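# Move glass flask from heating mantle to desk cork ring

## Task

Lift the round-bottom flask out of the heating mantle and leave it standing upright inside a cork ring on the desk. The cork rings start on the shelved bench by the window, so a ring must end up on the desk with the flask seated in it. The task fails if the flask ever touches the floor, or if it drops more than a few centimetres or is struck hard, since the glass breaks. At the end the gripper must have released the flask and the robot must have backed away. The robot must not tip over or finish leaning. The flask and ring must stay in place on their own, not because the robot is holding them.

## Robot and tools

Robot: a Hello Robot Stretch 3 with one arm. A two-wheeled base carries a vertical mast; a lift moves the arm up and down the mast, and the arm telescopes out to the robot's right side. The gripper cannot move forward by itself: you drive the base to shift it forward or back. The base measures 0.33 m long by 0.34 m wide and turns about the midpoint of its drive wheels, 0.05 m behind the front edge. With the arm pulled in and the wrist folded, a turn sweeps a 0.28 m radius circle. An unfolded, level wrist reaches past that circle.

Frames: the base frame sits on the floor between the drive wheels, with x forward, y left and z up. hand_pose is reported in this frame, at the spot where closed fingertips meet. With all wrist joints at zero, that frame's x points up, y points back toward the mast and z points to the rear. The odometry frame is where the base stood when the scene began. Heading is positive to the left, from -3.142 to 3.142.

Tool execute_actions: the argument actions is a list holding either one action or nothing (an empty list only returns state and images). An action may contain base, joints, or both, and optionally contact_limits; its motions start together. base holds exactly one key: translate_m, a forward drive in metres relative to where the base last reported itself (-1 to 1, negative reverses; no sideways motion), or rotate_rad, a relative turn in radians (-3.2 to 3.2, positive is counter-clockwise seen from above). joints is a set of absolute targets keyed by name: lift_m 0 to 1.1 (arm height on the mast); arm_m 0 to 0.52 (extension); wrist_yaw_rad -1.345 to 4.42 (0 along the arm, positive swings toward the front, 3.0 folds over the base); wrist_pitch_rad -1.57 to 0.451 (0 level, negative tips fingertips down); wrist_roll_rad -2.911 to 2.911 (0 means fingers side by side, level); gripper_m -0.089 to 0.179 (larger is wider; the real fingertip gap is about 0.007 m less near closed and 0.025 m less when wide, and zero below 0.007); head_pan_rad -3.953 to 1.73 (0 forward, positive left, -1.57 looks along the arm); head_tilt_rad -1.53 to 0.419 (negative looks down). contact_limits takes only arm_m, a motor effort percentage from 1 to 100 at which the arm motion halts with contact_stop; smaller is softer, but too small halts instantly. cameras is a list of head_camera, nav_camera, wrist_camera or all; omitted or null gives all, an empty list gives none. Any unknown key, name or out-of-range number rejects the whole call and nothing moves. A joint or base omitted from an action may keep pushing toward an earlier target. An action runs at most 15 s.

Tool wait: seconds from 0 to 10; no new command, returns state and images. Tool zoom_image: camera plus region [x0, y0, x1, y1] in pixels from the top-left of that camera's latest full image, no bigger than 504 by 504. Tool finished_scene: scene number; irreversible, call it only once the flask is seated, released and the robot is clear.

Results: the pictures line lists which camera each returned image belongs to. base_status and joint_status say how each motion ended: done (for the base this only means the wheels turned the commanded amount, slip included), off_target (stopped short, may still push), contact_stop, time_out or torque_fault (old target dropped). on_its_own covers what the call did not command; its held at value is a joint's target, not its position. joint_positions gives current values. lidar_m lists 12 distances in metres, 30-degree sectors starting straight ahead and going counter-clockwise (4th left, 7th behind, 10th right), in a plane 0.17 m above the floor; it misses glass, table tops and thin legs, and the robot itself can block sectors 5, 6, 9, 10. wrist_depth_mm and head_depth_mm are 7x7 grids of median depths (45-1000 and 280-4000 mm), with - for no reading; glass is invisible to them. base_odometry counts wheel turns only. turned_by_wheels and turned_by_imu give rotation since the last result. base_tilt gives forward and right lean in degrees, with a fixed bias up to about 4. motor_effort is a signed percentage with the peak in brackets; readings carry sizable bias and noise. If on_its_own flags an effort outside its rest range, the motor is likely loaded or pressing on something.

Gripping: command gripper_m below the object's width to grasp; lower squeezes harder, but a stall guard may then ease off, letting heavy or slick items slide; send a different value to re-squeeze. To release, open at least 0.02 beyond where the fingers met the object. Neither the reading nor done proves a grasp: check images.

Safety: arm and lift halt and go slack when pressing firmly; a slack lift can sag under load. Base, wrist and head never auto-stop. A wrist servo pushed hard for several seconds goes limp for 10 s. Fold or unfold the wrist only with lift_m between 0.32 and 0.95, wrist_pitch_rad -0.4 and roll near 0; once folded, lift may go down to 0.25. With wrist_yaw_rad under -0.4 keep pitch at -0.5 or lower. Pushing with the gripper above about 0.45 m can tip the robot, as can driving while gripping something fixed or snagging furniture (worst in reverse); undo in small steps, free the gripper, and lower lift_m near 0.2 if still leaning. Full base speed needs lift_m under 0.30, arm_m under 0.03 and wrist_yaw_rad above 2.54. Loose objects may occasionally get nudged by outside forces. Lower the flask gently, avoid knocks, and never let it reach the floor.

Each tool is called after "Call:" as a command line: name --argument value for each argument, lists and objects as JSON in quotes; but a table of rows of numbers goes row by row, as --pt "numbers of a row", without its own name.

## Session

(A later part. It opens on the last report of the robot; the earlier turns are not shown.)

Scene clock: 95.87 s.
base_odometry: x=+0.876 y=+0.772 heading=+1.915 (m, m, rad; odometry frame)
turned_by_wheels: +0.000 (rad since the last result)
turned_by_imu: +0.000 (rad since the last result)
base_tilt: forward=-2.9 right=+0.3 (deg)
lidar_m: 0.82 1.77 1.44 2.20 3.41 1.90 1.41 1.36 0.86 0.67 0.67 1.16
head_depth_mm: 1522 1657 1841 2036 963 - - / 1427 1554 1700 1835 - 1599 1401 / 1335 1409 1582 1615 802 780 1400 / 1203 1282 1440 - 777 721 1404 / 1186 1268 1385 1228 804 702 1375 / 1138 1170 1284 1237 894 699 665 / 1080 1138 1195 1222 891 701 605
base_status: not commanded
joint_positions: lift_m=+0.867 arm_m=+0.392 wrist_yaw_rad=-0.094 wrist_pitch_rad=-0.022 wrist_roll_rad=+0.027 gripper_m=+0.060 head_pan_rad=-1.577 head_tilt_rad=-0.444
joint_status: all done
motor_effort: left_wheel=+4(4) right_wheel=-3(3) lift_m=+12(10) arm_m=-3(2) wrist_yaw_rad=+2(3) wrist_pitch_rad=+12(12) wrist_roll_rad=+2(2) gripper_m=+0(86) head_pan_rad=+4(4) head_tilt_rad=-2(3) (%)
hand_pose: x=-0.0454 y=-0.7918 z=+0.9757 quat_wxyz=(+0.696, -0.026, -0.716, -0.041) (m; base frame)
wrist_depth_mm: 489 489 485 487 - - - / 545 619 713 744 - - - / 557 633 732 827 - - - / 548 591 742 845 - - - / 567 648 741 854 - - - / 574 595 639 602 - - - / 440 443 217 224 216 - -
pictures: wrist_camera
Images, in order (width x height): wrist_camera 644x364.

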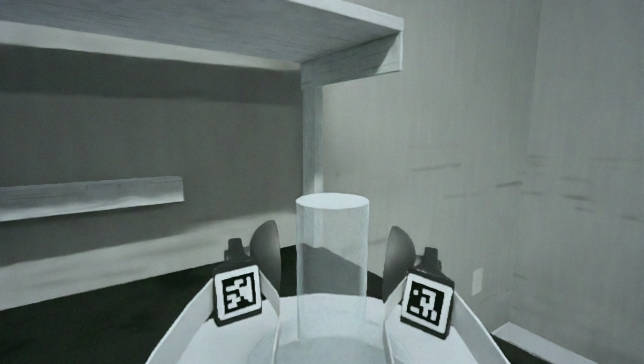

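Call:
execute_actions --actions '[{"joints":{"gripper_m":-0.03}}]' --cameras '["wrist_camera"]'

Call:
execute_actions --actions '[{"joints":{"lift_m":0.885}}]'

Scene clock: 97.40 s.
base_odometry: x=+0.876 y=+0.772 heading=+1.915 (m, m, rad; odometry frame)
turned_by_wheels: +0.000 (rad since the last result)
turned_by_imu: +0.000 (rad since the last result)
base_tilt: forward=-2.9 right=+0.3 (deg)
lidar_m: 0.82 1.76 1.44 2.21 3.41 1.90 1.41 1.36 0.86 0.67 0.67 1.16
head_depth_mm: 1509 1651 1838 2048 959 - - / 1419 1540 1702 1839 - 1611 1409 / 1345 1412 1581 1606 802 774 1399 / 1189 1280 1436 - 774 727 1408 / 1182 1258 1381 1234 799 703 1360 / 1136 1169 1289 1227 889 701 663 / 1078 1136 1209 1231 892 698 607
base_status: not commanded
joint_positions: lift_m=+0.867 arm_m=+0.392 wrist_yaw_rad=-0.094 wrist_pitch_rad=-0.016 wrist_roll_rad=+0.027 gripper_m=-0.028 head_pan_rad=-1.577 head_tilt_rad=-0.444
joint_status: all done
motor_effort: left_wheel=+3(4) right_wheel=-2(3) lift_m=+12(12) arm_m=-3(3) wrist_yaw_rad=+3(3) wrist_pitch_rad=+8(12) wrist_roll_rad=+2(2) gripper_m=-30(100) head_pan_rad=+5(4) head_tilt_rad=-2(2) (%)
hand_pose: x=-0.0456 y=-0.7919 z=+0.9772 quat_wxyz=(+0.697, -0.028, -0.716, -0.039) (m; base frame)
wrist_depth_mm: 480 480 476 474 - - - / 550 623 716 735 - - - / 556 635 729 825 - - - / 543 603 746 854 - - - / 568 650 763 936 - - - / 573 603 625 609 - - - / 443 448 225 225 216 - -
pictures: wrist_camera
Images, in order (width x height): wrist_camera 644x364.

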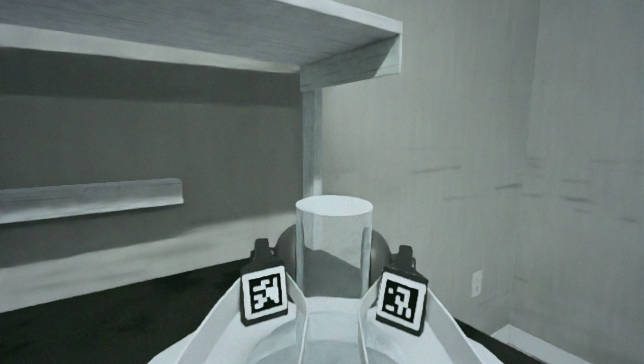

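Scene clock: 98.30 s.
base_odometry: x=+0.876 y=+0.772 heading=+1.915 (m, m, rad; odometry frame)
turned_by_wheels: +0.000 (rad since the last result)
turned_by_imu: +0.000 (rad since the last result)
base_tilt: forward=-2.9 right=+0.4 (deg)
lidar_m: 0.82 1.77 1.44 2.20 3.40 1.90 1.40 1.36 0.86 0.67 0.67 1.16
head_depth_mm: 1526 1674 1832 2035 976 - 1180 / 1428 1551 1690 1828 - 1612 1402 / 1335 1412 1575 - 803 777 1405 / 1204 1284 1448 - 768 723 1405 / 1183 1261 1374 1229 798 701 1375 / 1139 1182 1287 1224 895 703 665 / 1078 1131 1208 1219 889 698 607
base_status: not commanded
joint_positions: lift_m=+0.884 arm_m=+0.392 wrist_yaw_rad=-0.094 wrist_pitch_rad=-0.027 wrist_roll_rad=+0.027 gripper_m=-0.025 head_pan_rad=-1.577 head_tilt_rad=-0.444
joint_status: all done
motor_effort: left_wheel=+4(4) right_wheel=-2(2) lift_m=+40(41) arm_m=-3(3) wrist_yaw_rad=+2(2) wrist_pitch_rad=+14(16) wrist_roll_rad=+2(2) gripper_m=-28(30) head_pan_rad=+4(5) head_tilt_rad=-2(2) (%)
hand_pose: x=-0.0455 y=-0.7916 z=+0.9920 quat_wxyz=(+0.696, -0.024, -0.716, -0.043) (m; base frame)
wrist_depth_mm: 447 445 443 491 - - - / 552 617 706 730 - - - / 558 627 730 829 - - - / 551 617 746 846 - - - / 570 649 756 892 - - - / 580 624 651 632 - - - / 463 466 246 248 235 - -
pictures: head_camera (sideways: a quarter turn clockwise sets it upright), nav_camera (sideways: a quarter turn counterclockwise sets it upright), wrist_camera
Images, in order (width x height): head_camera 896x504, nav_camera 672x504, wrist_camera 644x364.

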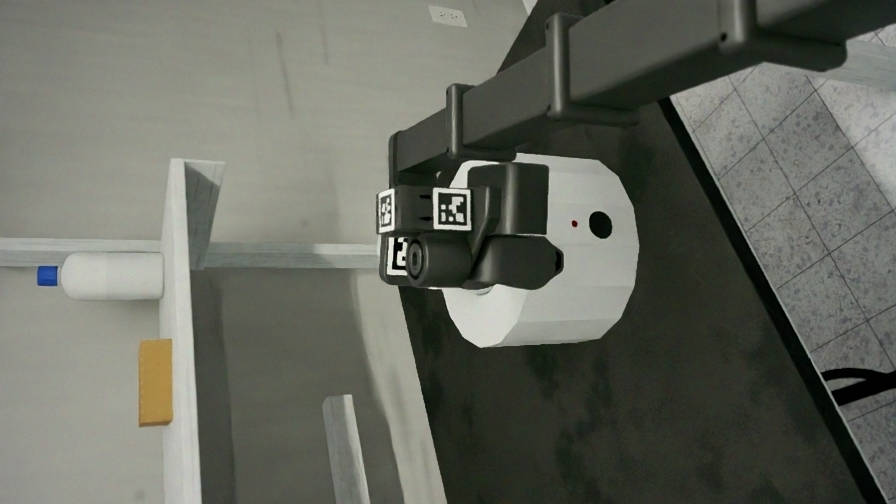

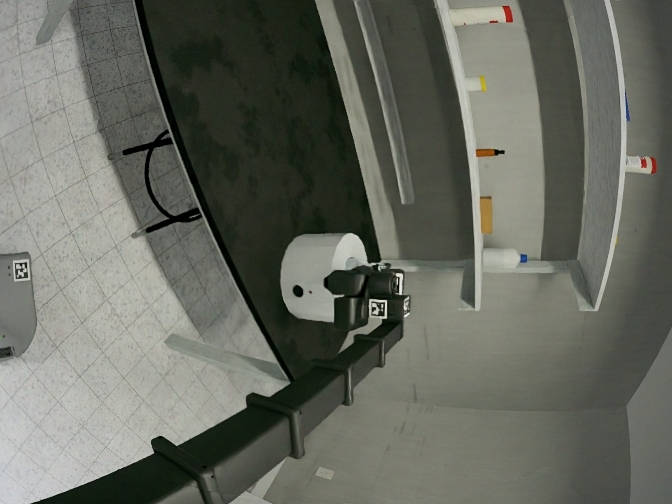

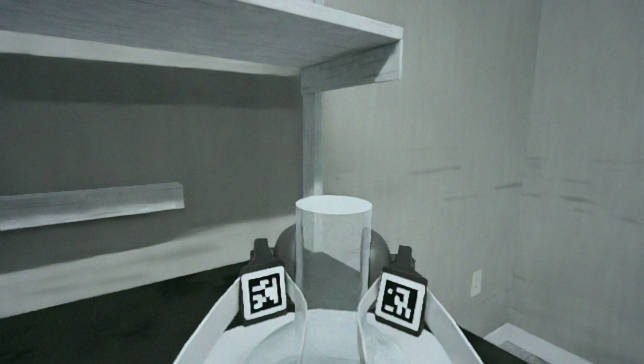

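Call:
execute_actions --actions '[{"joints":{"lift_m":0.867}}]' --cameras '[]'

Call:
execute_actions --actions '[{"joints":{"arm_m":0.40}}]' --cameras '[]'

Call:
execute_actions --actions '[{"joints":{"gripper_m":0.06}}]' --cameras '["wrist_camera"]'

Call:
execute_actions --actions '[{"joints":{"arm_m":0.381}}]' --cameras '["wrist_camera"]'

Call:
execute_actions --actions '[{"joints":{"gripper_m":-0.02}}]' --cameras '["wrist_camera"]'

Scene clock: 99.90 s.
base_odometry: x=+0.876 y=+0.772 heading=+1.915 (m, m, rad; odometry frame)
turned_by_wheels: +0.000 (rad since the last result)
turned_by_imu: +0.000 (rad since the last result)
base_tilt: forward=-2.9 right=+0.3 (deg)
lidar_m: 0.82 1.77 1.44 2.20 3.40 1.90 1.41 1.36 0.86 0.67 0.67 1.16
head_depth_mm: 1523 1663 1844 2051 960 - - / 1421 1546 1708 1863 - 1615 1406 / 1336 1418 1569 1613 802 775 1400 / 1196 1279 1441 - 778 725 1390 / 1190 1270 1376 1226 801 703 1357 / 1125 1174 1291 1217 897 702 666 / 1083 1134 1204 1215 893 696 606
base_status: not commanded
joint_positions: lift_m=+0.868 arm_m=+0.392 wrist_yaw_rad=-0.094 wrist_pitch_rad=-0.015 wrist_roll_rad=+0.027 gripper_m=-0.017 head_pan_rad=-1.577 head_tilt_rad=-0.444
joint_status: all done
on_its_own: gripper_m is held at -0.016, not at your -0.030, by its stall guard, which is still easing
motor_effort: left_wheel=+4(3) right_wheel=-2(2) lift_m=+12(35) arm_m=-2(3) wrist_yaw_rad=+3(3) wrist_pitch_rad=+8(15) wrist_roll_rad=+2(2) gripper_m=-6(27) head_pan_rad=+4(4) head_tilt_rad=-3(2) (%)
hand_pose: x=-0.0455 y=-0.7920 z=+0.9786 quat_wxyz=(+0.697, -0.028, -0.716, -0.038) (m; base frame)
wrist_depth_mm: 473 478 472 468 - - - / 551 619 705 740 - - - / 556 635 728 827 - - - / 548 602 747 850 - - - / 568 654 754 936 - - - / 572 611 633 610 - - - / 449 451 228 228 218 - -
pictures: none
No camera images: the call's "cameras" was empty. Leave "cameras" out to get every camera's image.

Scene clock: 100.67 s.
base_odometry: x=+0.876 y=+0.772 heading=+1.915 (m, m, rad; odometry frame)
turned_by_wheels: +0.000 (rad since the last result)
turned_by_imu: +0.000 (rad since the last result)
base_tilt: forward=-2.9 right=+0.3 (deg)
lidar_m: 0.82 1.77 1.44 2.20 3.40 1.90 1.41 1.36 0.86 0.67 0.67 1.16
head_depth_mm: 1528 1666 1834 2011 963 - - / 1418 1543 1680 1844 - 1623 1394 / 1339 1415 1566 - 803 778 1408 / 1202 1282 1444 - 771 725 1407 / 1186 1263 1378 1236 802 705 1364 / 1133 1175 1283 1225 893 701 666 / 1078 1143 1197 1224 887 701 605
base_status: not commanded
joint_positions: lift_m=+0.868 arm_m=+0.400 wrist_yaw_rad=-0.095 wrist_pitch_rad=-0.021 wrist_roll_rad=+0.027 gripper_m=-0.012 head_pan_rad=-1.577 head_tilt_rad=-0.444
joint_status: all done
on_its_own: gripper_m is held at -0.013, not at your -0.030, by its stall guard, which is still easing
motor_effort: left_wheel=+3(3) right_wheel=-2(2) lift_m=+12(12) arm_m=+2(2) wrist_yaw_rad=+3(3) wrist_pitch_rad=+11(12) wrist_roll_rad=+2(2) gripper_m=-9(24) head_pan_rad=+3(5) head_tilt_rad=-2(2) (%)
hand_pose: x=-0.0456 y=-0.7992 z=+0.9768 quat_wxyz=(+0.696, -0.026, -0.716, -0.041) (m; base frame)
wrist_depth_mm: 486 484 487 488 - - - / 542 609 710 738 - - - / 549 626 728 817 - - - / 541 582 729 839 - - - / 565 650 758 928 - - - / 564 596 624 600 - - - / 445 447 223 224 214 - -
pictures: none
No camera images: the call's "cameras" was empty. Leave "cameras" out to get every camera's image.

Scene clock: 101.90 s.
base_odometry: x=+0.876 y=+0.772 heading=+1.915 (m, m, rad; odometry frame)
turned_by_wheels: +0.000 (rad since the last result)
turned_by_imu: +0.000 (rad since the last result)
base_tilt: forward=-2.9 right=+0.3 (deg)
lidar_m: 0.82 1.78 1.44 2.20 3.41 1.90 1.41 1.36 0.86 0.67 0.67 1.16
head_depth_mm: 1521 1660 1835 2034 963 - - / 1424 1558 1695 1846 - 1618 1402 / 1338 1408 1580 - 805 778 1410 / 1200 1276 1450 - 769 726 1404 / 1193 1262 1368 1226 802 705 1358 / 1137 1179 1298 1232 891 700 665 / 1078 1137 1199 1230 888 699 606
base_status: not commanded
joint_positions: lift_m=+0.868 arm_m=+0.400 wrist_yaw_rad=-0.094 wrist_pitch_rad=-0.022 wrist_roll_rad=+0.027 gripper_m=+0.060 head_pan_rad=-1.577 head_tilt_rad=-0.444
joint_status: all done
motor_effort: left_wheel=+3(3) right_wheel=-2(2) lift_m=+12(12) arm_m=+2(2) wrist_yaw_rad=+2(4) wrist_pitch_rad=+12(13) wrist_roll_rad=+2(2) gripper_m=+0(87) head_pan_rad=+4(6) head_tilt_rad=-2(2) (%)
hand_pose: x=-0.0454 y=-0.7992 z=+0.9766 quat_wxyz=(+0.696, -0.026, -0.716, -0.041) (m; base frame)
wrist_depth_mm: 488 488 485 481 - - - / 543 619 703 745 - - - / 552 628 733 820 - - - / 539 588 746 842 - - - / 567 650 739 850 - - - / 570 598 643 599 - - - / 442 446 218 224 213 - -
pictures: wrist_camera
Images, in order (width x height): wrist_camera 644x364.

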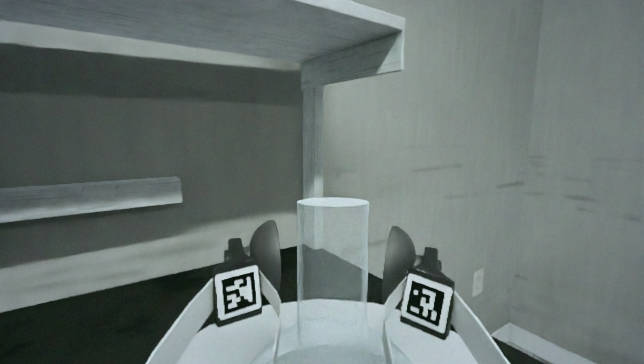

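Scene clock: 102.93 s.
base_odometry: x=+0.876 y=+0.772 heading=+1.915 (m, m, rad; odometry frame)
turned_by_wheels: +0.000 (rad since the last result)
turned_by_imu: +0.000 (rad since the last result)
base_tilt: forward=-3.0 right=+0.3 (deg)
lidar_m: 0.82 1.77 1.44 2.20 3.41 1.90 1.41 1.36 0.86 0.67 0.67 1.16
head_depth_mm: 1513 1671 1830 2027 963 - - / 1416 1549 1697 1837 - 1609 1403 / 1328 1407 1578 1650 804 775 1400 / 1198 1277 1440 - 776 727 1387 / 1186 1261 1377 1228 799 705 1355 / 1131 1179 1283 1226 892 701 667 / 1075 1137 1205 1224 890 699 608
base_status: not commanded
joint_positions: lift_m=+0.868 arm_m=+0.381 wrist_yaw_rad=-0.093 wrist_pitch_rad=-0.022 wrist_roll_rad=+0.027 gripper_m=+0.060 head_pan_rad=-1.577 head_tilt_rad=-0.444
joint_status: all done
motor_effort: left_wheel=+3(3) right_wheel=-2(2) lift_m=+12(13) arm_m=-3(4) wrist_yaw_rad=+2(1) wrist_pitch_rad=+12(12) wrist_roll_rad=+2(2) gripper_m=+1(0) head_pan_rad=+3(5) head_tilt_rad=-2(2) (%)
hand_pose: x=-0.0453 y=-0.7808 z=+0.9766 quat_wxyz=(+0.696, -0.025, -0.716, -0.041) (m; base frame)
wrist_depth_mm: 488 487 486 484 - - - / 555 628 717 773 - - - / 565 638 731 819 - - - / 554 607 759 858 - - - / 580 662 766 868 - - - / 570 596 640 600 - - - / 439 447 222 237 225 - -
pictures: wrist_camera
Images, in order (width x height): wrist_camera 644x364.

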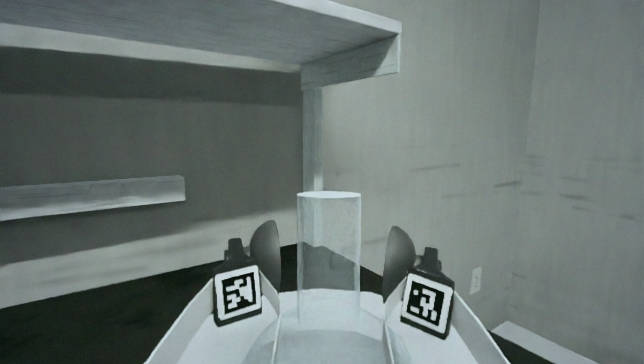

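Scene clock: 104.23 s.
base_odometry: x=+0.876 y=+0.772 heading=+1.915 (m, m, rad; odometry frame)
turned_by_wheels: +0.000 (rad since the last result)
turned_by_imu: +0.000 (rad since the last result)
base_tilt: forward=-2.9 right=+0.3 (deg)
lidar_m: 0.82 1.77 1.44 2.20 3.41 1.91 1.41 1.36 0.86 0.67 0.67 1.16
head_depth_mm: 1529 1657 1843 2041 963 - - / 1426 1546 1685 1855 - 1599 1412 / 1328 1418 1571 1673 804 776 1399 / 1201 1286 1445 - 777 725 1401 / 1186 1263 1373 1235 798 703 1357 / 1136 1177 1286 1228 890 702 666 / 1076 1137 1206 1231 889 700 606
base_status: not commanded
joint_positions: lift_m=+0.868 arm_m=+0.381 wrist_yaw_rad=-0.093 wrist_pitch_rad=-0.021 wrist_roll_rad=+0.027 gripper_m=-0.019 head_pan_rad=-1.577 head_tilt_rad=-0.444
joint_status: all done
motor_effort: left_wheel=+3(3) right_wheel=-2(3) lift_m=+12(12) arm_m=-2(3) wrist_yaw_rad=+2(2) wrist_pitch_rad=+11(12) wrist_roll_rad=+2(2) gripper_m=-24(100) head_pan_rad=+4(4) head_tilt_rad=-2(2) (%)
hand_pose: x=-0.0452 y=-0.7808 z=+0.9770 quat_wxyz=(+0.697, -0.026, -0.716, -0.040) (m; base frame)
wrist_depth_mm: 481 485 483 484 - - - / 556 624 717 757 - - - / 562 637 733 830 - - - / 552 605 755 856 - - - / 584 661 777 921 - - - / 577 601 623 605 - - - / 440 448 225 236 224 - -
pictures: wrist_camera
Images, in order (width x height): wrist_camera 644x364.

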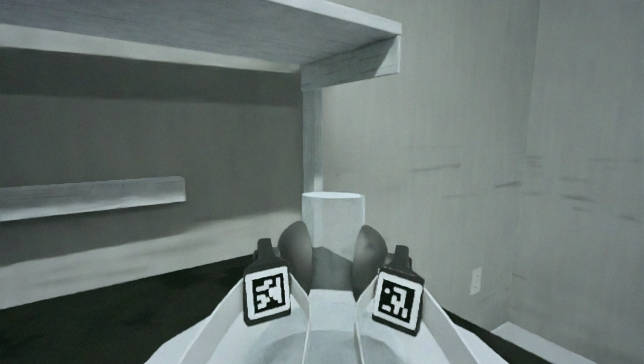

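Call:
execute_actions --actions '[{"joints":{"gripper_m":0.06}}]' --cameras '[]'

Call:
execute_actions --actions '[{"joints":{"arm_m":0.396}}]' --cameras '["wrist_camera"]'

Scene clock: 105.83 s.
base_odometry: x=+0.876 y=+0.772 heading=+1.915 (m, m, rad; odometry frame)
turned_by_wheels: +0.000 (rad since the last result)
turned_by_imu: +0.000 (rad since the last result)
base_tilt: forward=-2.9 right=+0.3 (deg)
lidar_m: 0.82 1.77 1.44 2.20 3.41 1.90 1.41 1.36 0.86 0.67 0.67 1.16
head_depth_mm: 1525 1668 1854 2053 964 - - / 1422 1548 1692 1847 - 1603 1404 / 1339 1415 1565 1658 803 779 1403 / 1210 1281 1431 - 774 726 1401 / 1190 1268 1374 1237 805 703 1362 / 1128 1185 1289 1230 892 704 665 / 1075 1136 1205 1230 893 701 604
base_status: not commanded
joint_positions: lift_m=+0.868 arm_m=+0.381 wrist_yaw_rad=-0.093 wrist_pitch_rad=-0.021 wrist_roll_rad=+0.027 gripper_m=+0.060 head_pan_rad=-1.577 head_tilt_rad=-0.444
joint_status: all done
motor_effort: left_wheel=+3(4) right_wheel=-2(2) lift_m=+12(12) arm_m=-2(2) wrist_yaw_rad=+1(2) wrist_pitch_rad=+11(11) wrist_roll_rad=+2(2) gripper_m=+0(87) head_pan_rad=+4(4) head_tilt_rad=-2(1) (%)
hand_pose: x=-0.0452 y=-0.7808 z=+0.9770 quat_wxyz=(+0.697, -0.026, -0.716, -0.040) (m; base frame)
wrist_depth_mm: 488 486 484 485 - - - / 555 623 716 757 - - - / 563 642 740 840 - - - / 556 613 754 869 - - - / 581 658 744 866 - - - / 583 603 648 608 - - - / 441 447 222 237 223 - -
pictures: none
No camera images: the call's "cameras" was empty. Leave "cameras" out to get every camera's image.

Scene clock: 106.77 s.
base_odometry: x=+0.876 y=+0.772 heading=+1.915 (m, m, rad; odometry frame)
turned_by_wheels: +0.000 (rad since the last result)
turned_by_imu: +0.000 (rad since the last result)
base_tilt: forward=-3.0 right=+0.3 (deg)
lidar_m: 0.82 1.77 1.44 2.20 3.41 1.90 1.41 1.36 0.86 0.67 0.67 1.16
head_depth_mm: 1527 1673 1845 2044 980 - - / 1429 1556 1688 1848 - 1601 1409 / 1344 1396 1576 - 807 776 1399 / 1209 1287 1437 - 773 725 1394 / 1186 1262 1375 1228 800 705 1358 / 1135 1176 1287 1220 891 702 664 / 1074 1134 1199 1228 890 699 606
base_status: not commanded
joint_positions: lift_m=+0.868 arm_m=+0.396 wrist_yaw_rad=-0.093 wrist_pitch_rad=-0.021 wrist_roll_rad=+0.027 gripper_m=+0.060 head_pan_rad=-1.577 head_tilt_rad=-0.444
joint_status: all done
motor_effort: left_wheel=+3(3) right_wheel=-2(2) lift_m=+12(12) arm_m=+2(2) wrist_yaw_rad=+0(2) wrist_pitch_rad=+11(11) wrist_roll_rad=+2(2) gripper_m=+0(0) head_pan_rad=+4(5) head_tilt_rad=-2(3) (%)
hand_pose: x=-0.0452 y=-0.7953 z=+0.9770 quat_wxyz=(+0.697, -0.026, -0.716, -0.040) (m; base frame)
wrist_depth_mm: 482 480 483 481 - - - / 545 612 704 736 - - - / 553 624 722 832 - - - / 541 593 748 845 - - - / 566 650 741 855 - - - / 567 599 653 604 - - - / 440 443 219 224 214 - -
pictures: wrist_camera
Images, in order (width x height): wrist_camera 644x364.

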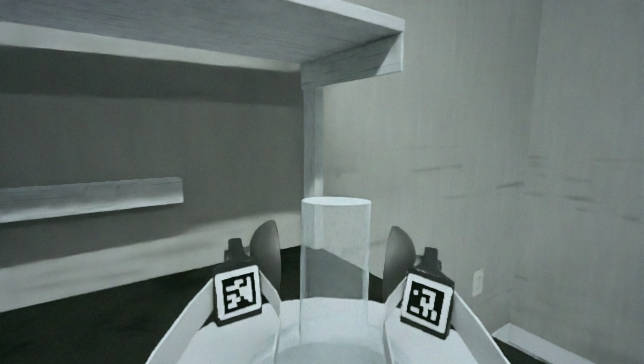

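Call:
execute_actions --actions '[{"joints":{"gripper_m":-0.005}}]' --cameras '["wrist_camera"]'

Scene clock: 108.03 s.
base_odometry: x=+0.876 y=+0.772 heading=+1.915 (m, m, rad; odometry frame)
turned_by_wheels: +0.000 (rad since the last result)
turned_by_imu: +0.000 (rad since the last result)
base_tilt: forward=-2.9 right=+0.3 (deg)
lidar_m: 0.82 1.77 1.44 2.20 3.40 1.90 1.41 1.36 0.86 0.67 0.67 1.16
head_depth_mm: 1514 1674 1852 2032 980 - - / 1422 1544 1705 1868 - 1602 1399 / 1337 1415 1561 - 804 775 1394 / 1197 1278 1442 - 774 726 1405 / 1185 1259 1383 1235 800 703 1364 / 1133 1179 1288 1216 895 700 667 / 1075 1134 1209 1221 886 697 608
base_status: not commanded
joint_positions: lift_m=+0.868 arm_m=+0.396 wrist_yaw_rad=-0.096 wrist_pitch_rad=-0.018 wrist_roll_rad=+0.027 gripper_m=-0.004 head_pan_rad=-1.577 head_tilt_rad=-0.444
joint_status: all done
motor_effort: left_wheel=+2(3) right_wheel=-1(2) lift_m=+13(12) arm_m=+1(2) wrist_yaw_rad=+5(4) wrist_pitch_rad=+10(11) wrist_roll_rad=+2(2) gripper_m=-20(99) head_pan_rad=+5(5) head_tilt_rad=-2(2) (%)
hand_pose: x=-0.0459 y=-0.7953 z=+0.9776 quat_wxyz=(+0.697, -0.028, -0.716, -0.040) (m; base frame)
wrist_depth_mm: 477 476 480 476 - - - / 546 613 712 732 - - - / 556 627 736 828 - - - / 543 601 741 899 - - - / 571 656 757 950 - - - / 572 595 654 607 - - - / 444 449 225 226 215 - -
pictures: wrist_camera
Images, in order (width x height): wrist_camera 644x364.

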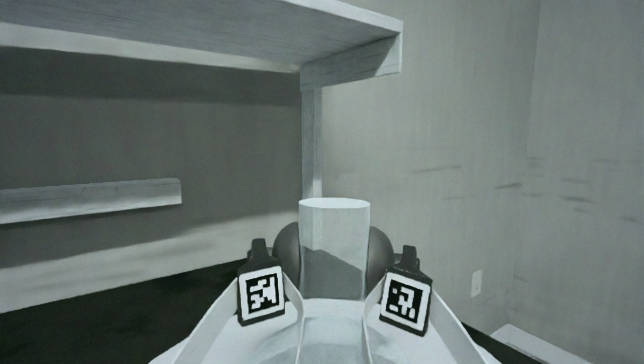

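Call:
execute_actions --actions '[{"joints":{"lift_m":0.96}}]' --cameras '["wrist_camera","nav_camera"]'

Call:
execute_actions --actions '[{"joints":{"arm_m":0.0,"wrist_pitch_rad":0.06,"head_tilt_rad":-0.7}}]'

Scene clock: 110.00 s.
base_odometry: x=+0.876 y=+0.772 heading=+1.915 (m, m, rad; odometry frame)
turned_by_wheels: +0.000 (rad since the last result)
turned_by_imu: +0.000 (rad since the last result)
base_tilt: forward=-3.0 right=+0.3 (deg)
lidar_m: 0.82 1.77 1.44 2.19 3.41 1.90 1.41 1.36 0.86 0.67 0.67 1.16
head_depth_mm: 1520 1652 1822 - 834 1066 1190 / 1420 1543 1661 1474 901 1603 1406 / 1343 1414 1565 868 795 772 1403 / 1199 1272 1382 886 758 726 1391 / 1186 1260 1377 1233 798 704 1359 / 1128 1174 1292 1236 892 703 665 / 1080 1133 1201 1218 889 699 605
base_status: not commanded
joint_positions: lift_m=+0.959 arm_m=+0.396 wrist_yaw_rad=-0.094 wrist_pitch_rad=-0.030 wrist_roll_rad=+0.027 gripper_m=-0.004 head_pan_rad=-1.577 head_tilt_rad=-0.444
joint_status: all done
motor_effort: left_wheel=+3(3) right_wheel=-2(2) lift_m=+40(43) arm_m=+1(2) wrist_yaw_rad=+2(5) wrist_pitch_rad=+16(16) wrist_roll_rad=+2(2) gripper_m=-20(20) head_pan_rad=+6(4) head_tilt_rad=-2(2) (%)
hand_pose: x=-0.0453 y=-0.7950 z=+1.0662 quat_wxyz=(+0.696, -0.023, -0.716, -0.044) (m; base frame)
wrist_depth_mm: 514 559 700 716 999 - - / 436 434 433 542 - - - / 555 627 735 805 - - - / 565 642 745 850 - - - / 546 607 753 940 - - - / 573 669 747 809 - - - / 582 580 570 589 585 - -
pictures: nav_camera (sideways: a quarter turn counterclockwise sets it upright), wrist_camera
Images, in order (width x height): nav_camera 672x504, wrist_camera 644x364.

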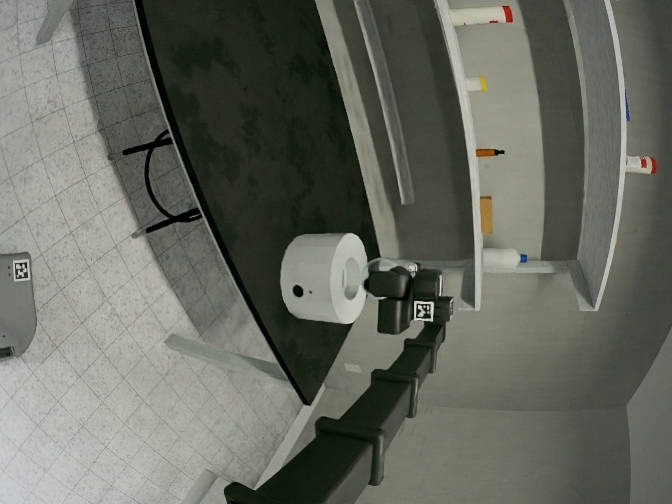

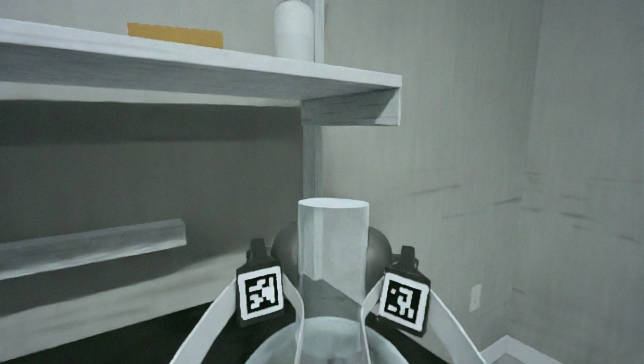

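Scene clock: 114.10 s.
base_odometry: x=+0.876 y=+0.772 heading=+1.915 (m, m, rad; odometry frame)
turned_by_wheels: +0.000 (rad since the last result)
turned_by_imu: +0.000 (rad since the last result)
base_tilt: forward=-2.9 right=+0.4 (deg)
lidar_m: 0.82 1.77 1.44 2.19 3.40 1.90 1.41 1.36 0.86 0.67 0.67 1.16
head_depth_mm: 1555 1759 1951 897 - - - / 1454 1654 1081 - - - - / 1370 1530 836 - - - - / 1256 1343 865 - - - 1154 / 1222 1321 799 787 725 1390 1198 / 1148 1254 1035 811 685 1330 1207 / 1097 1208 1040 811 664 1350 1206
base_status: not commanded
joint_positions: lift_m=+0.959 arm_m=+0.000 wrist_yaw_rad=-0.092 wrist_pitch_rad=+0.021 wrist_roll_rad=+0.027 gripper_m=-0.004 head_pan_rad=-1.577 head_tilt_rad=-0.691
joint_status: all done
motor_effort: left_wheel=+3(3) right_wheel=-2(2) lift_m=+40(40) arm_m=-3(3) wrist_yaw_rad=+0(2) wrist_pitch_rad=+21(25) wrist_roll_rad=+2(2) gripper_m=-20(19) head_pan_rad=+4(5) head_tilt_rad=-3(17) (%)
hand_pose: x=-0.0451 y=-0.4008 z=+1.0792 quat_wxyz=(+0.697, -0.040, -0.715, -0.025) (m; base frame)
wrist_depth_mm: 802 913 - - - - - / 810 914 - - - - - / 823 916 - - - - - / 837 951 - - - - - / 830 919 - - - - - / 841 885 935 599 - - - / 630 645 522 462 612 - -
pictures: head_camera (sideways: a quarter turn clockwise sets it upright), nav_camera (sideways: a quarter turn counterclockwise sets it upright), wrist_camera
Images, in order (width x height): head_camera 896x504, nav_camera 672x504, wrist_camera 644x364.

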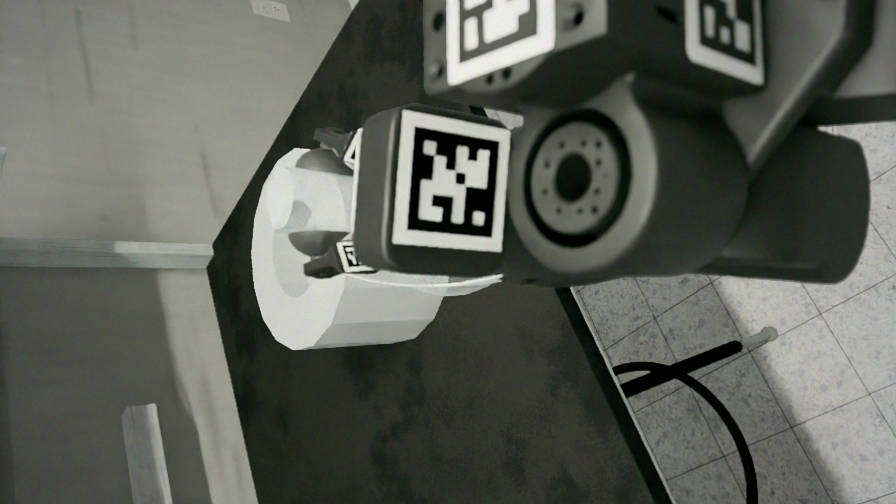

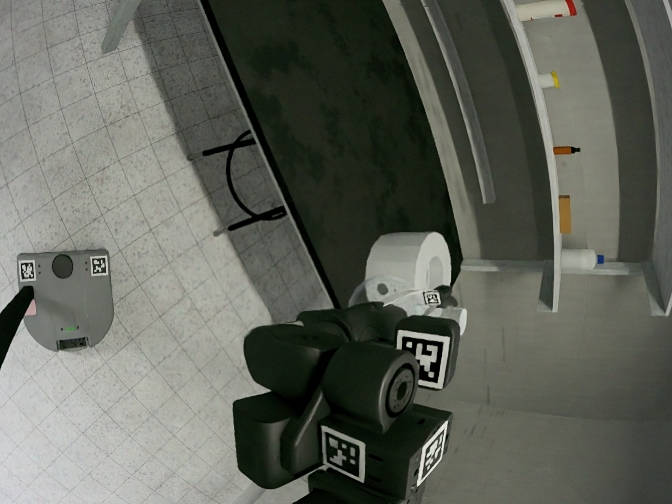

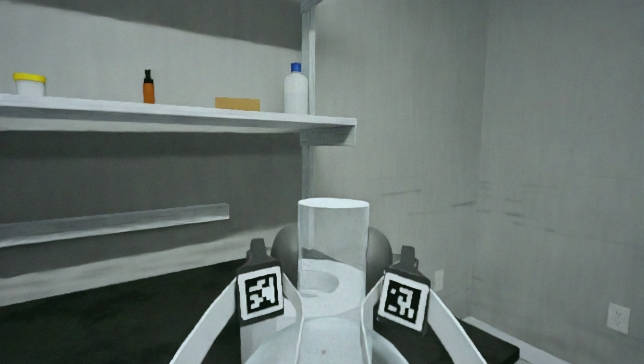

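Call:
execute_actions --actions '[{"base":{"rotate_rad":1.077}}]' --cameras '[]'

Call:
execute_actions --actions '[{"base":{"translate_m":0.6},"joints":{"wrist_yaw_rad":0.6,"head_pan_rad":0,"lift_m":0.90}}]' --cameras '["head_camera","wrist_camera"]'

Call:
execute_actions --actions '[{"base":{"rotate_rad":1.40},"joints":{"lift_m":0.84,"head_pan_rad":-1.40}}]'

Scene clock: 117.33 s.
base_odometry: x=+0.876 y=+0.772 heading=+2.991 (m, m, rad; odometry frame)
turned_by_wheels: +1.077 (rad since the last result)
turned_by_imu: +1.072 (rad since the last result)
base_tilt: forward=-2.9 right=+0.3 (deg)
lidar_m: 1.44 2.20 2.75 1.85 1.40 1.36 0.86 0.67 0.67 1.17 0.82 1.77
head_depth_mm: 1082 1173 1062 900 - - - / 1132 1250 1084 - - - - / 1195 1306 1116 - - - - / 1262 1353 1138 - - - 1159 / 1288 1433 1043 813 1573 1394 1204 / 1397 1587 1040 810 1642 1391 1201 / 1491 1690 1037 862 1513 1322 1198
base_status: done
joint_positions: lift_m=+0.959 arm_m=+0.000 wrist_yaw_rad=-0.092 wrist_pitch_rad=+0.021 wrist_roll_rad=+0.027 gripper_m=-0.004 head_pan_rad=-1.577 head_tilt_rad=-0.691
joint_status: not commanded
motor_effort: left_wheel=-5(12) right_wheel=+2(5) lift_m=+40(40) arm_m=-3(3) wrist_yaw_rad=+0(1) wrist_pitch_rad=+21(21) wrist_roll_rad=+2(2) gripper_m=-19(20) head_pan_rad=+4(4) head_tilt_rad=-4(3) (%)
hand_pose: x=-0.0451 y=-0.4008 z=+1.0792 quat_wxyz=(+0.697, -0.040, -0.715, -0.025) (m; base frame)
wrist_depth_mm: - - - - - 897 787 / - - - - - 894 801 / - - - - 996 888 789 / - - - - - 928 826 / - - - - - 908 807 / - - - 904 937 909 831 / - 642 628 649 612 653 654
pictures: none
No camera images: the call's "cameras" was empty. Leave "cameras" out to get every camera's image.

Scene clock: 124.30 s.
base_odometry: x=+0.283 y=+0.862 heading=+2.991 (m, m, rad; odometry frame)
turned_by_wheels: +0.000 (rad since the last result)
turned_by_imu: +0.004 (rad since the last result)
base_tilt: forward=-2.9 right=+0.2 (deg)
lidar_m: 1.36 1.65 2.39 2.79 1.91 1.87 1.46 1.08 0.80 1.67 1.31 0.86
head_depth_mm: 1121 1222 1151 899 1583 1401 1217 / 1163 1287 1151 888 747 1387 1221 / 1216 1363 1139 886 785 1356 1209 / 1292 1414 1127 863 1529 1400 1215 / 1355 1467 1124 858 1591 1388 1205 / 1450 1527 1120 901 1646 1388 1206 / 1528 1527 1110 928 1632 1388 1211
base_status: done
joint_positions: lift_m=+0.901 arm_m=+0.000 wrist_yaw_rad=+0.599 wrist_pitch_rad=+0.021 wrist_roll_rad=+0.027 gripper_m=-0.004 head_pan_rad=-0.007 head_tilt_rad=-0.691
joint_status: all done
motor_effort: left_wheel=-6(7) right_wheel=+3(7) lift_m=+13(37) arm_m=-3(3) wrist_yaw_rad=+1(5) wrist_pitch_rad=+21(21) wrist_roll_rad=+2(2) gripper_m=-19(20) head_pan_rad=+5(50) head_tilt_rad=-4(4) (%)
hand_pose: x=+0.1233 y=-0.3573 z=+1.0207 quat_wxyz=(+0.664, +0.204, -0.687, +0.213) (m; base frame)
wrist_depth_mm: 914 987 - - - - - / 920 - - - - - - / 937 - - - - - - / 952 - - - - - - / 963 - - - - - - / 837 - - - - - - / 666 - - - - - -
pictures: head_camera (sideways: a quarter turn clockwise sets it upright), wrist_camera
Images, in order (width x height): head_camera 896x504, wrist_camera 644x364.

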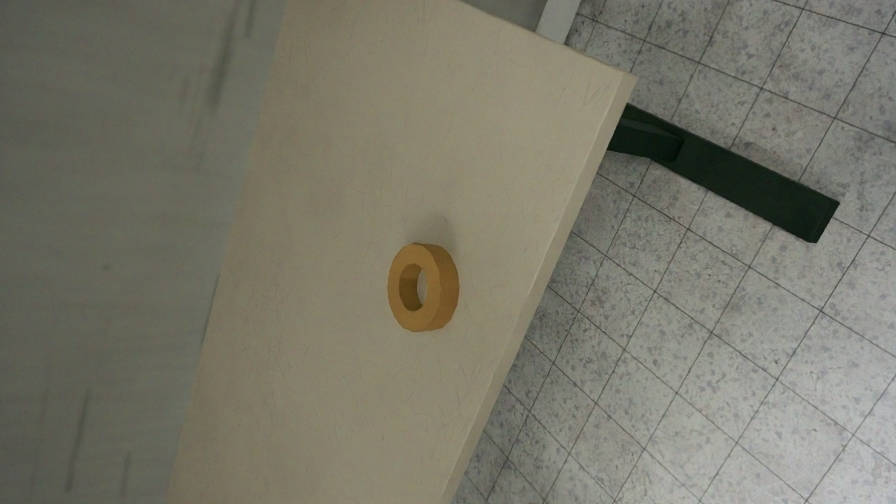

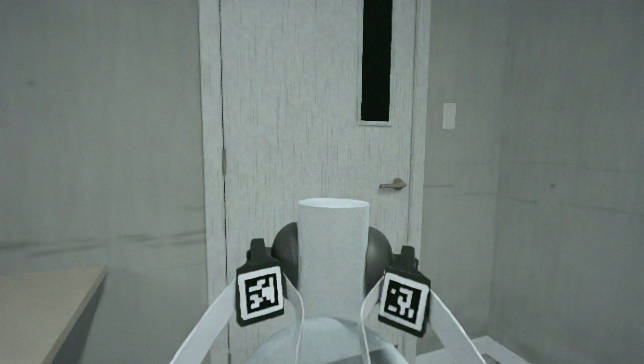

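Scene clock: 127.47 s.
base_odometry: x=+0.283 y=+0.862 heading=-1.892 (m, m, rad; odometry frame)
turned_by_wheels: +1.400 (rad since the last result)
turned_by_imu: +1.393 (rad since the last result)
base_tilt: forward=-3.0 right=+0.3 (deg)
lidar_m: 2.79 2.01 1.87 1.46 1.08 1.37 0.80 1.38 1.28 0.86 1.65 2.38
head_depth_mm: 1118 1227 1151 897 1554 1434 - / 1175 1303 1146 889 748 1374 - / 1245 1352 1144 890 787 1360 - / 1298 1410 1126 862 1574 - 1173 / 1378 1485 1133 880 1655 1360 1210 / 1459 1528 1121 909 1596 1394 1204 / 1564 1534 1115 962 1621 1378 1200
base_status: done
joint_positions: lift_m=+0.841 arm_m=+0.000 wrist_yaw_rad=+0.599 wrist_pitch_rad=+0.021 wrist_roll_rad=+0.027 gripper_m=-0.004 head_pan_rad=-1.393 head_tilt_rad=-0.691
joint_status: all done
motor_effort: left_wheel=-5(12) right_wheel=+3(6) lift_m=+13(18) arm_m=-3(2) wrist_yaw_rad=+2(1) wrist_pitch_rad=+20(20) wrist_roll_rad=+2(2) gripper_m=-20(20) head_pan_rad=-5(47) head_tilt_rad=-3(3) (%)
hand_pose: x=+0.1234 y=-0.3572 z=+0.9607 quat_wxyz=(+0.664, +0.205, -0.687, +0.213) (m; base frame)
wrist_depth_mm: - - - - - - 878 / - - - - - - 883 / - - - - - - 883 / - - - - - - 905 / - - - - - - 902 / - - - 712 735 719 713 / - - - - 488 511 514
pictures: head_camera (sideways: a quarter turn clockwise sets it upright), nav_camera (sideways: a quarter turn counterclockwise sets it upright), wrist_camera
Images, in order (width x height): head_camera 896x504, nav_camera 672x504, wrist_camera 644x364.

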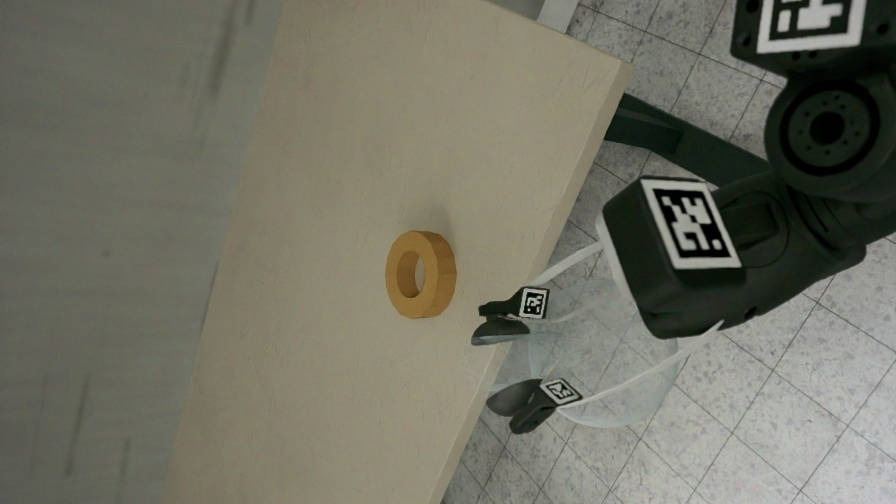

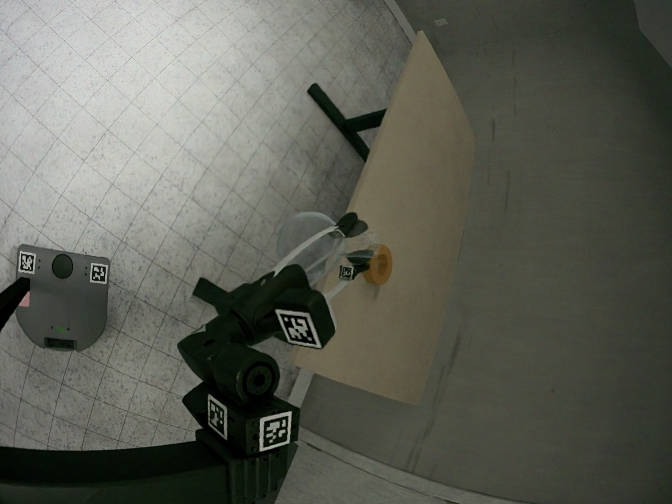

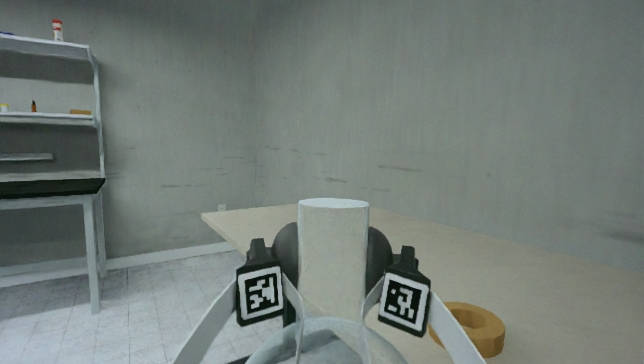

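Call:
execute_actions --actions '[{"joints":{"lift_m":0.815,"arm_m":0.37}}]'

Call:
zoom_image --camera "head_camera" --region '[250,150,550,380]'

Scene clock: 131.67 s.
base_odometry: x=+0.283 y=+0.862 heading=-1.892 (m, m, rad; odometry frame)
turned_by_wheels: +0.000 (rad since the last result)
turned_by_imu: -0.001 (rad since the last result)
base_tilt: forward=-2.9 right=+0.3 (deg)
lidar_m: 2.78 2.01 1.86 1.46 1.08 1.37 0.80 1.37 1.28 0.86 1.65 2.39
head_depth_mm: 1124 1235 1251 838 795 1413 1224 / 1178 1296 1240 838 752 1376 1219 / 1245 1353 - 834 787 1393 1201 / 1308 1413 1155 860 1563 1399 1216 / 1381 1464 1118 866 1641 1393 1209 / 1466 1529 1124 908 1636 1378 1203 / 1556 1543 1112 961 1629 1392 1202
base_status: not commanded
joint_positions: lift_m=+0.816 arm_m=+0.370 wrist_yaw_rad=+0.600 wrist_pitch_rad=+0.021 wrist_roll_rad=+0.027 gripper_m=-0.004 head_pan_rad=-1.393 head_tilt_rad=-0.691
joint_status: all done
motor_effort: left_wheel=-5(5) right_wheel=+3(3) lift_m=+13(15) arm_m=+2(2) wrist_yaw_rad=+1(1) wrist_pitch_rad=+20(21) wrist_roll_rad=+2(2) gripper_m=-20(19) head_pan_rad=-3(4) head_tilt_rad=-3(3) (%)
hand_pose: x=+0.1234 y=-0.7267 z=+0.9357 quat_wxyz=(+0.664, +0.205, -0.687, +0.213) (m; base frame)
wrist_depth_mm: - - - - 976 747 603 / - - - - 998 751 607 / - - - - - 752 614 / - - - - - 774 612 / - - - - 985 770 626 / - 633 675 640 676 645 600 / - 460 453 469 443 471 468
pictures: head_camera (sideways: a quarter turn clockwise sets it upright), nav_camera (sideways: a quarter turn counterclockwise sets it upright), wrist_camera
Images, in order (width x height): head_camera 896x504, nav_camera 672x504, wrist_camera 644x364.

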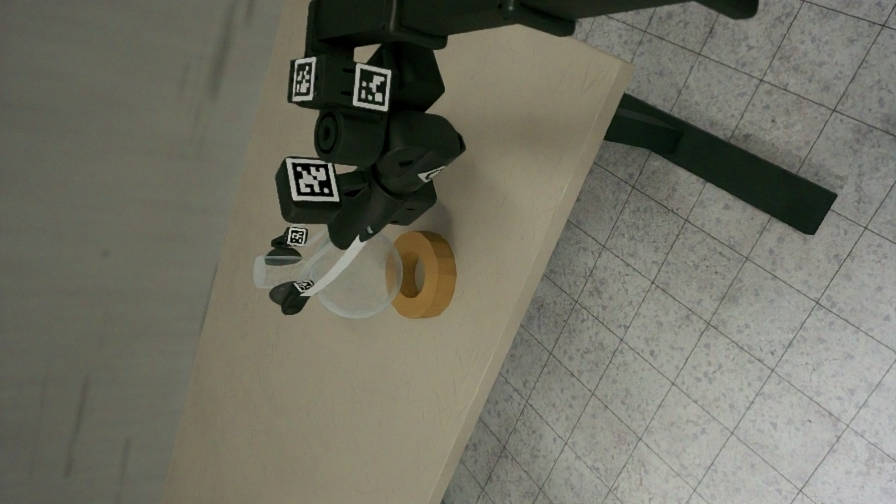

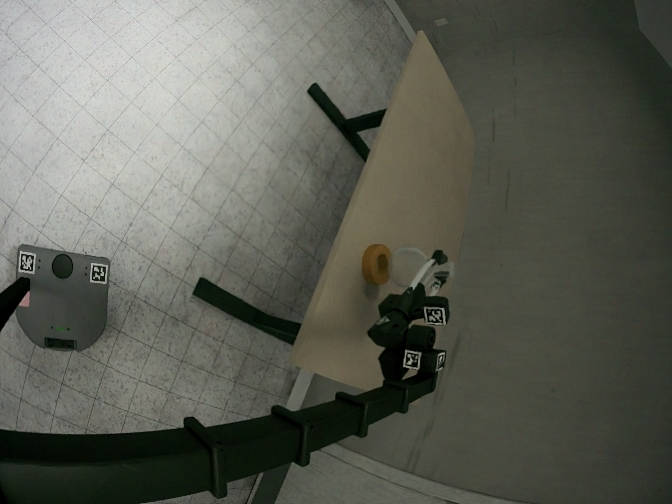

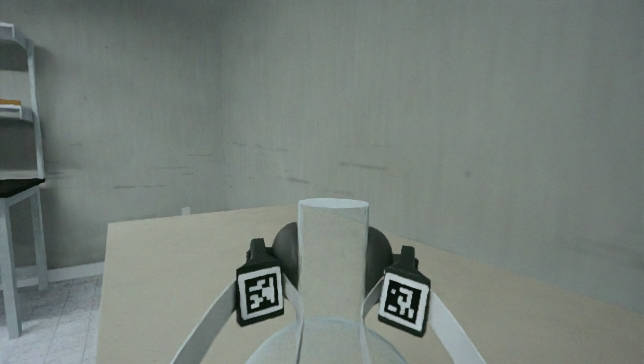

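Region (250, 150, 550, 380) of head_camera's 896x504 image, scaled by 1.680, with more detail than that image has; it fills the top 386 rows of this view, and the rest is white.

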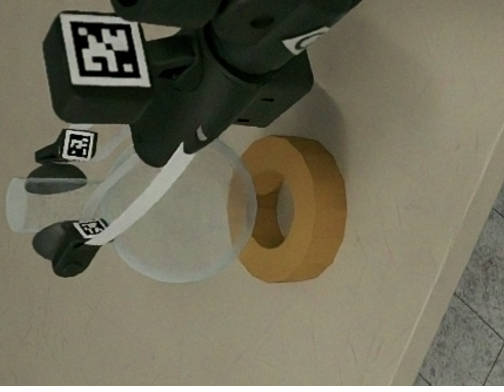

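Call:
execute_actions --actions '[{"joints":{"lift_m":0.792,"arm_m":0.365}}]' --cameras '["head_camera"]'

Call:
execute_actions --actions '[{"joints":{"lift_m":0.78}}]' --cameras '["head_camera","wrist_camera"]'

Call:
zoom_image --camera "head_camera" --region '[250,150,550,380]'

Scene clock: 133.33 s.
base_odometry: x=+0.283 y=+0.862 heading=-1.892 (m, m, rad; odometry frame)
turned_by_wheels: +0.000 (rad since the last result)
turned_by_imu: +0.000 (rad since the last result)
base_tilt: forward=-2.9 right=+0.4 (deg)
lidar_m: 2.79 2.01 1.86 1.46 1.08 1.37 0.80 1.38 1.28 0.86 1.65 2.39
head_depth_mm: 1133 1228 1205 - 765 1418 1216 / 1180 1301 1217 835 748 1376 1212 / 1241 1353 1232 832 789 1392 1207 / 1303 1417 1170 861 1571 1399 1214 / 1384 1479 1129 869 1628 1393 1215 / 1475 1548 1118 907 1641 1381 1206 / 1556 1521 1110 965 1619 1390 1204
base_status: not commanded
joint_positions: lift_m=+0.793 arm_m=+0.365 wrist_yaw_rad=+0.600 wrist_pitch_rad=+0.022 wrist_roll_rad=+0.027 gripper_m=-0.004 head_pan_rad=-1.393 head_tilt_rad=-0.691
joint_status: all done
motor_effort: left_wheel=-5(5) right_wheel=+3(3) lift_m=+13(10) arm_m=-3(3) wrist_yaw_rad=+0(0) wrist_pitch_rad=+21(21) wrist_roll_rad=+2(2) gripper_m=-20(20) head_pan_rad=-3(4) head_tilt_rad=-4(4) (%)
hand_pose: x=+0.1234 y=-0.7222 z=+0.9128 quat_wxyz=(+0.664, +0.205, -0.687, +0.213) (m; base frame)
wrist_depth_mm: - - - - 988 756 600 / - - - - - 761 609 / - - - - - 772 616 / - - - - - 769 614 / - 936 930 954 952 780 625 / - 586 605 587 611 592 591 / - 426 413 424 407 427 430
pictures: head_camera (sideways: a quarter turn clockwise sets it upright)
Images, in order (width x height): head_camera 896x504.

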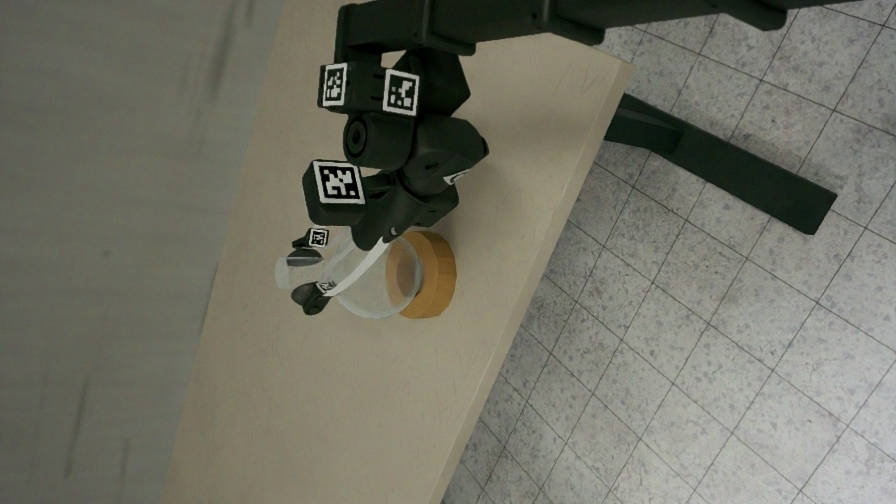

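Scene clock: 134.10 s.
base_odometry: x=+0.283 y=+0.862 heading=-1.892 (m, m, rad; odometry frame)
turned_by_wheels: +0.000 (rad since the last result)
turned_by_imu: +0.000 (rad since the last result)
base_tilt: forward=-2.9 right=+0.3 (deg)
lidar_m: 2.78 2.02 1.87 1.46 1.08 1.37 0.80 1.38 1.28 0.86 1.65 2.38
head_depth_mm: 1125 1228 1200 - 750 1408 1210 / 1170 1299 1191 813 751 1367 1224 / 1233 1354 1239 812 791 1394 1204 / 1303 1415 1175 862 1570 1395 1210 / 1386 1478 1125 868 1631 1382 1212 / 1471 1541 1113 907 1626 1386 1205 / 1550 1538 1119 965 1622 1386 1205
base_status: not commanded
joint_positions: lift_m=+0.781 arm_m=+0.365 wrist_yaw_rad=+0.600 wrist_pitch_rad=+0.022 wrist_roll_rad=+0.027 gripper_m=-0.004 head_pan_rad=-1.393 head_tilt_rad=-0.691
joint_status: all done
motor_effort: left_wheel=-5(5) right_wheel=+3(2) lift_m=+13(15) arm_m=-3(3) wrist_yaw_rad=+1(1) wrist_pitch_rad=+20(21) wrist_roll_rad=+2(2) gripper_m=-20(19) head_pan_rad=-3(4) head_tilt_rad=-3(4) (%)
hand_pose: x=+0.1234 y=-0.7222 z=+0.9008 quat_wxyz=(+0.664, +0.205, -0.687, +0.213) (m; base frame)
wrist_depth_mm: - - - - 987 752 605 / - - - - - 762 610 / - - - - - 779 613 / - - - - - 773 619 / - 899 900 912 901 754 621 / - 556 582 565 584 567 564 / - 405 394 406 388 410 407
pictures: head_camera (sideways: a quarter turn clockwise sets it upright), wrist_camera
Images, in order (width x height): head_camera 896x504, wrist_camera 644x364.

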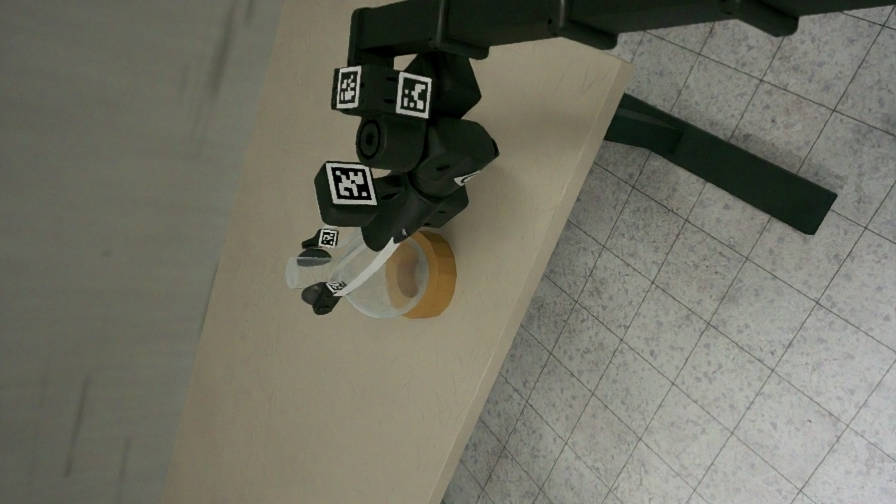

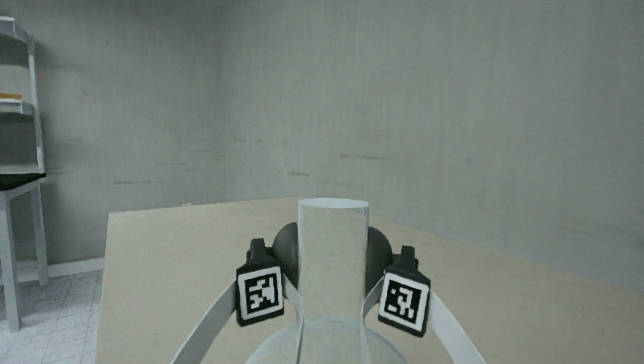

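Region (250, 150, 550, 380) of head_camera's 896x504 image, scaled by 1.680, with more detail than that image has; it fills the top 386 rows of this view, and the rest is white.

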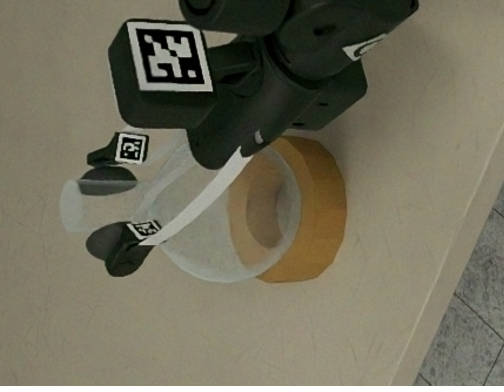

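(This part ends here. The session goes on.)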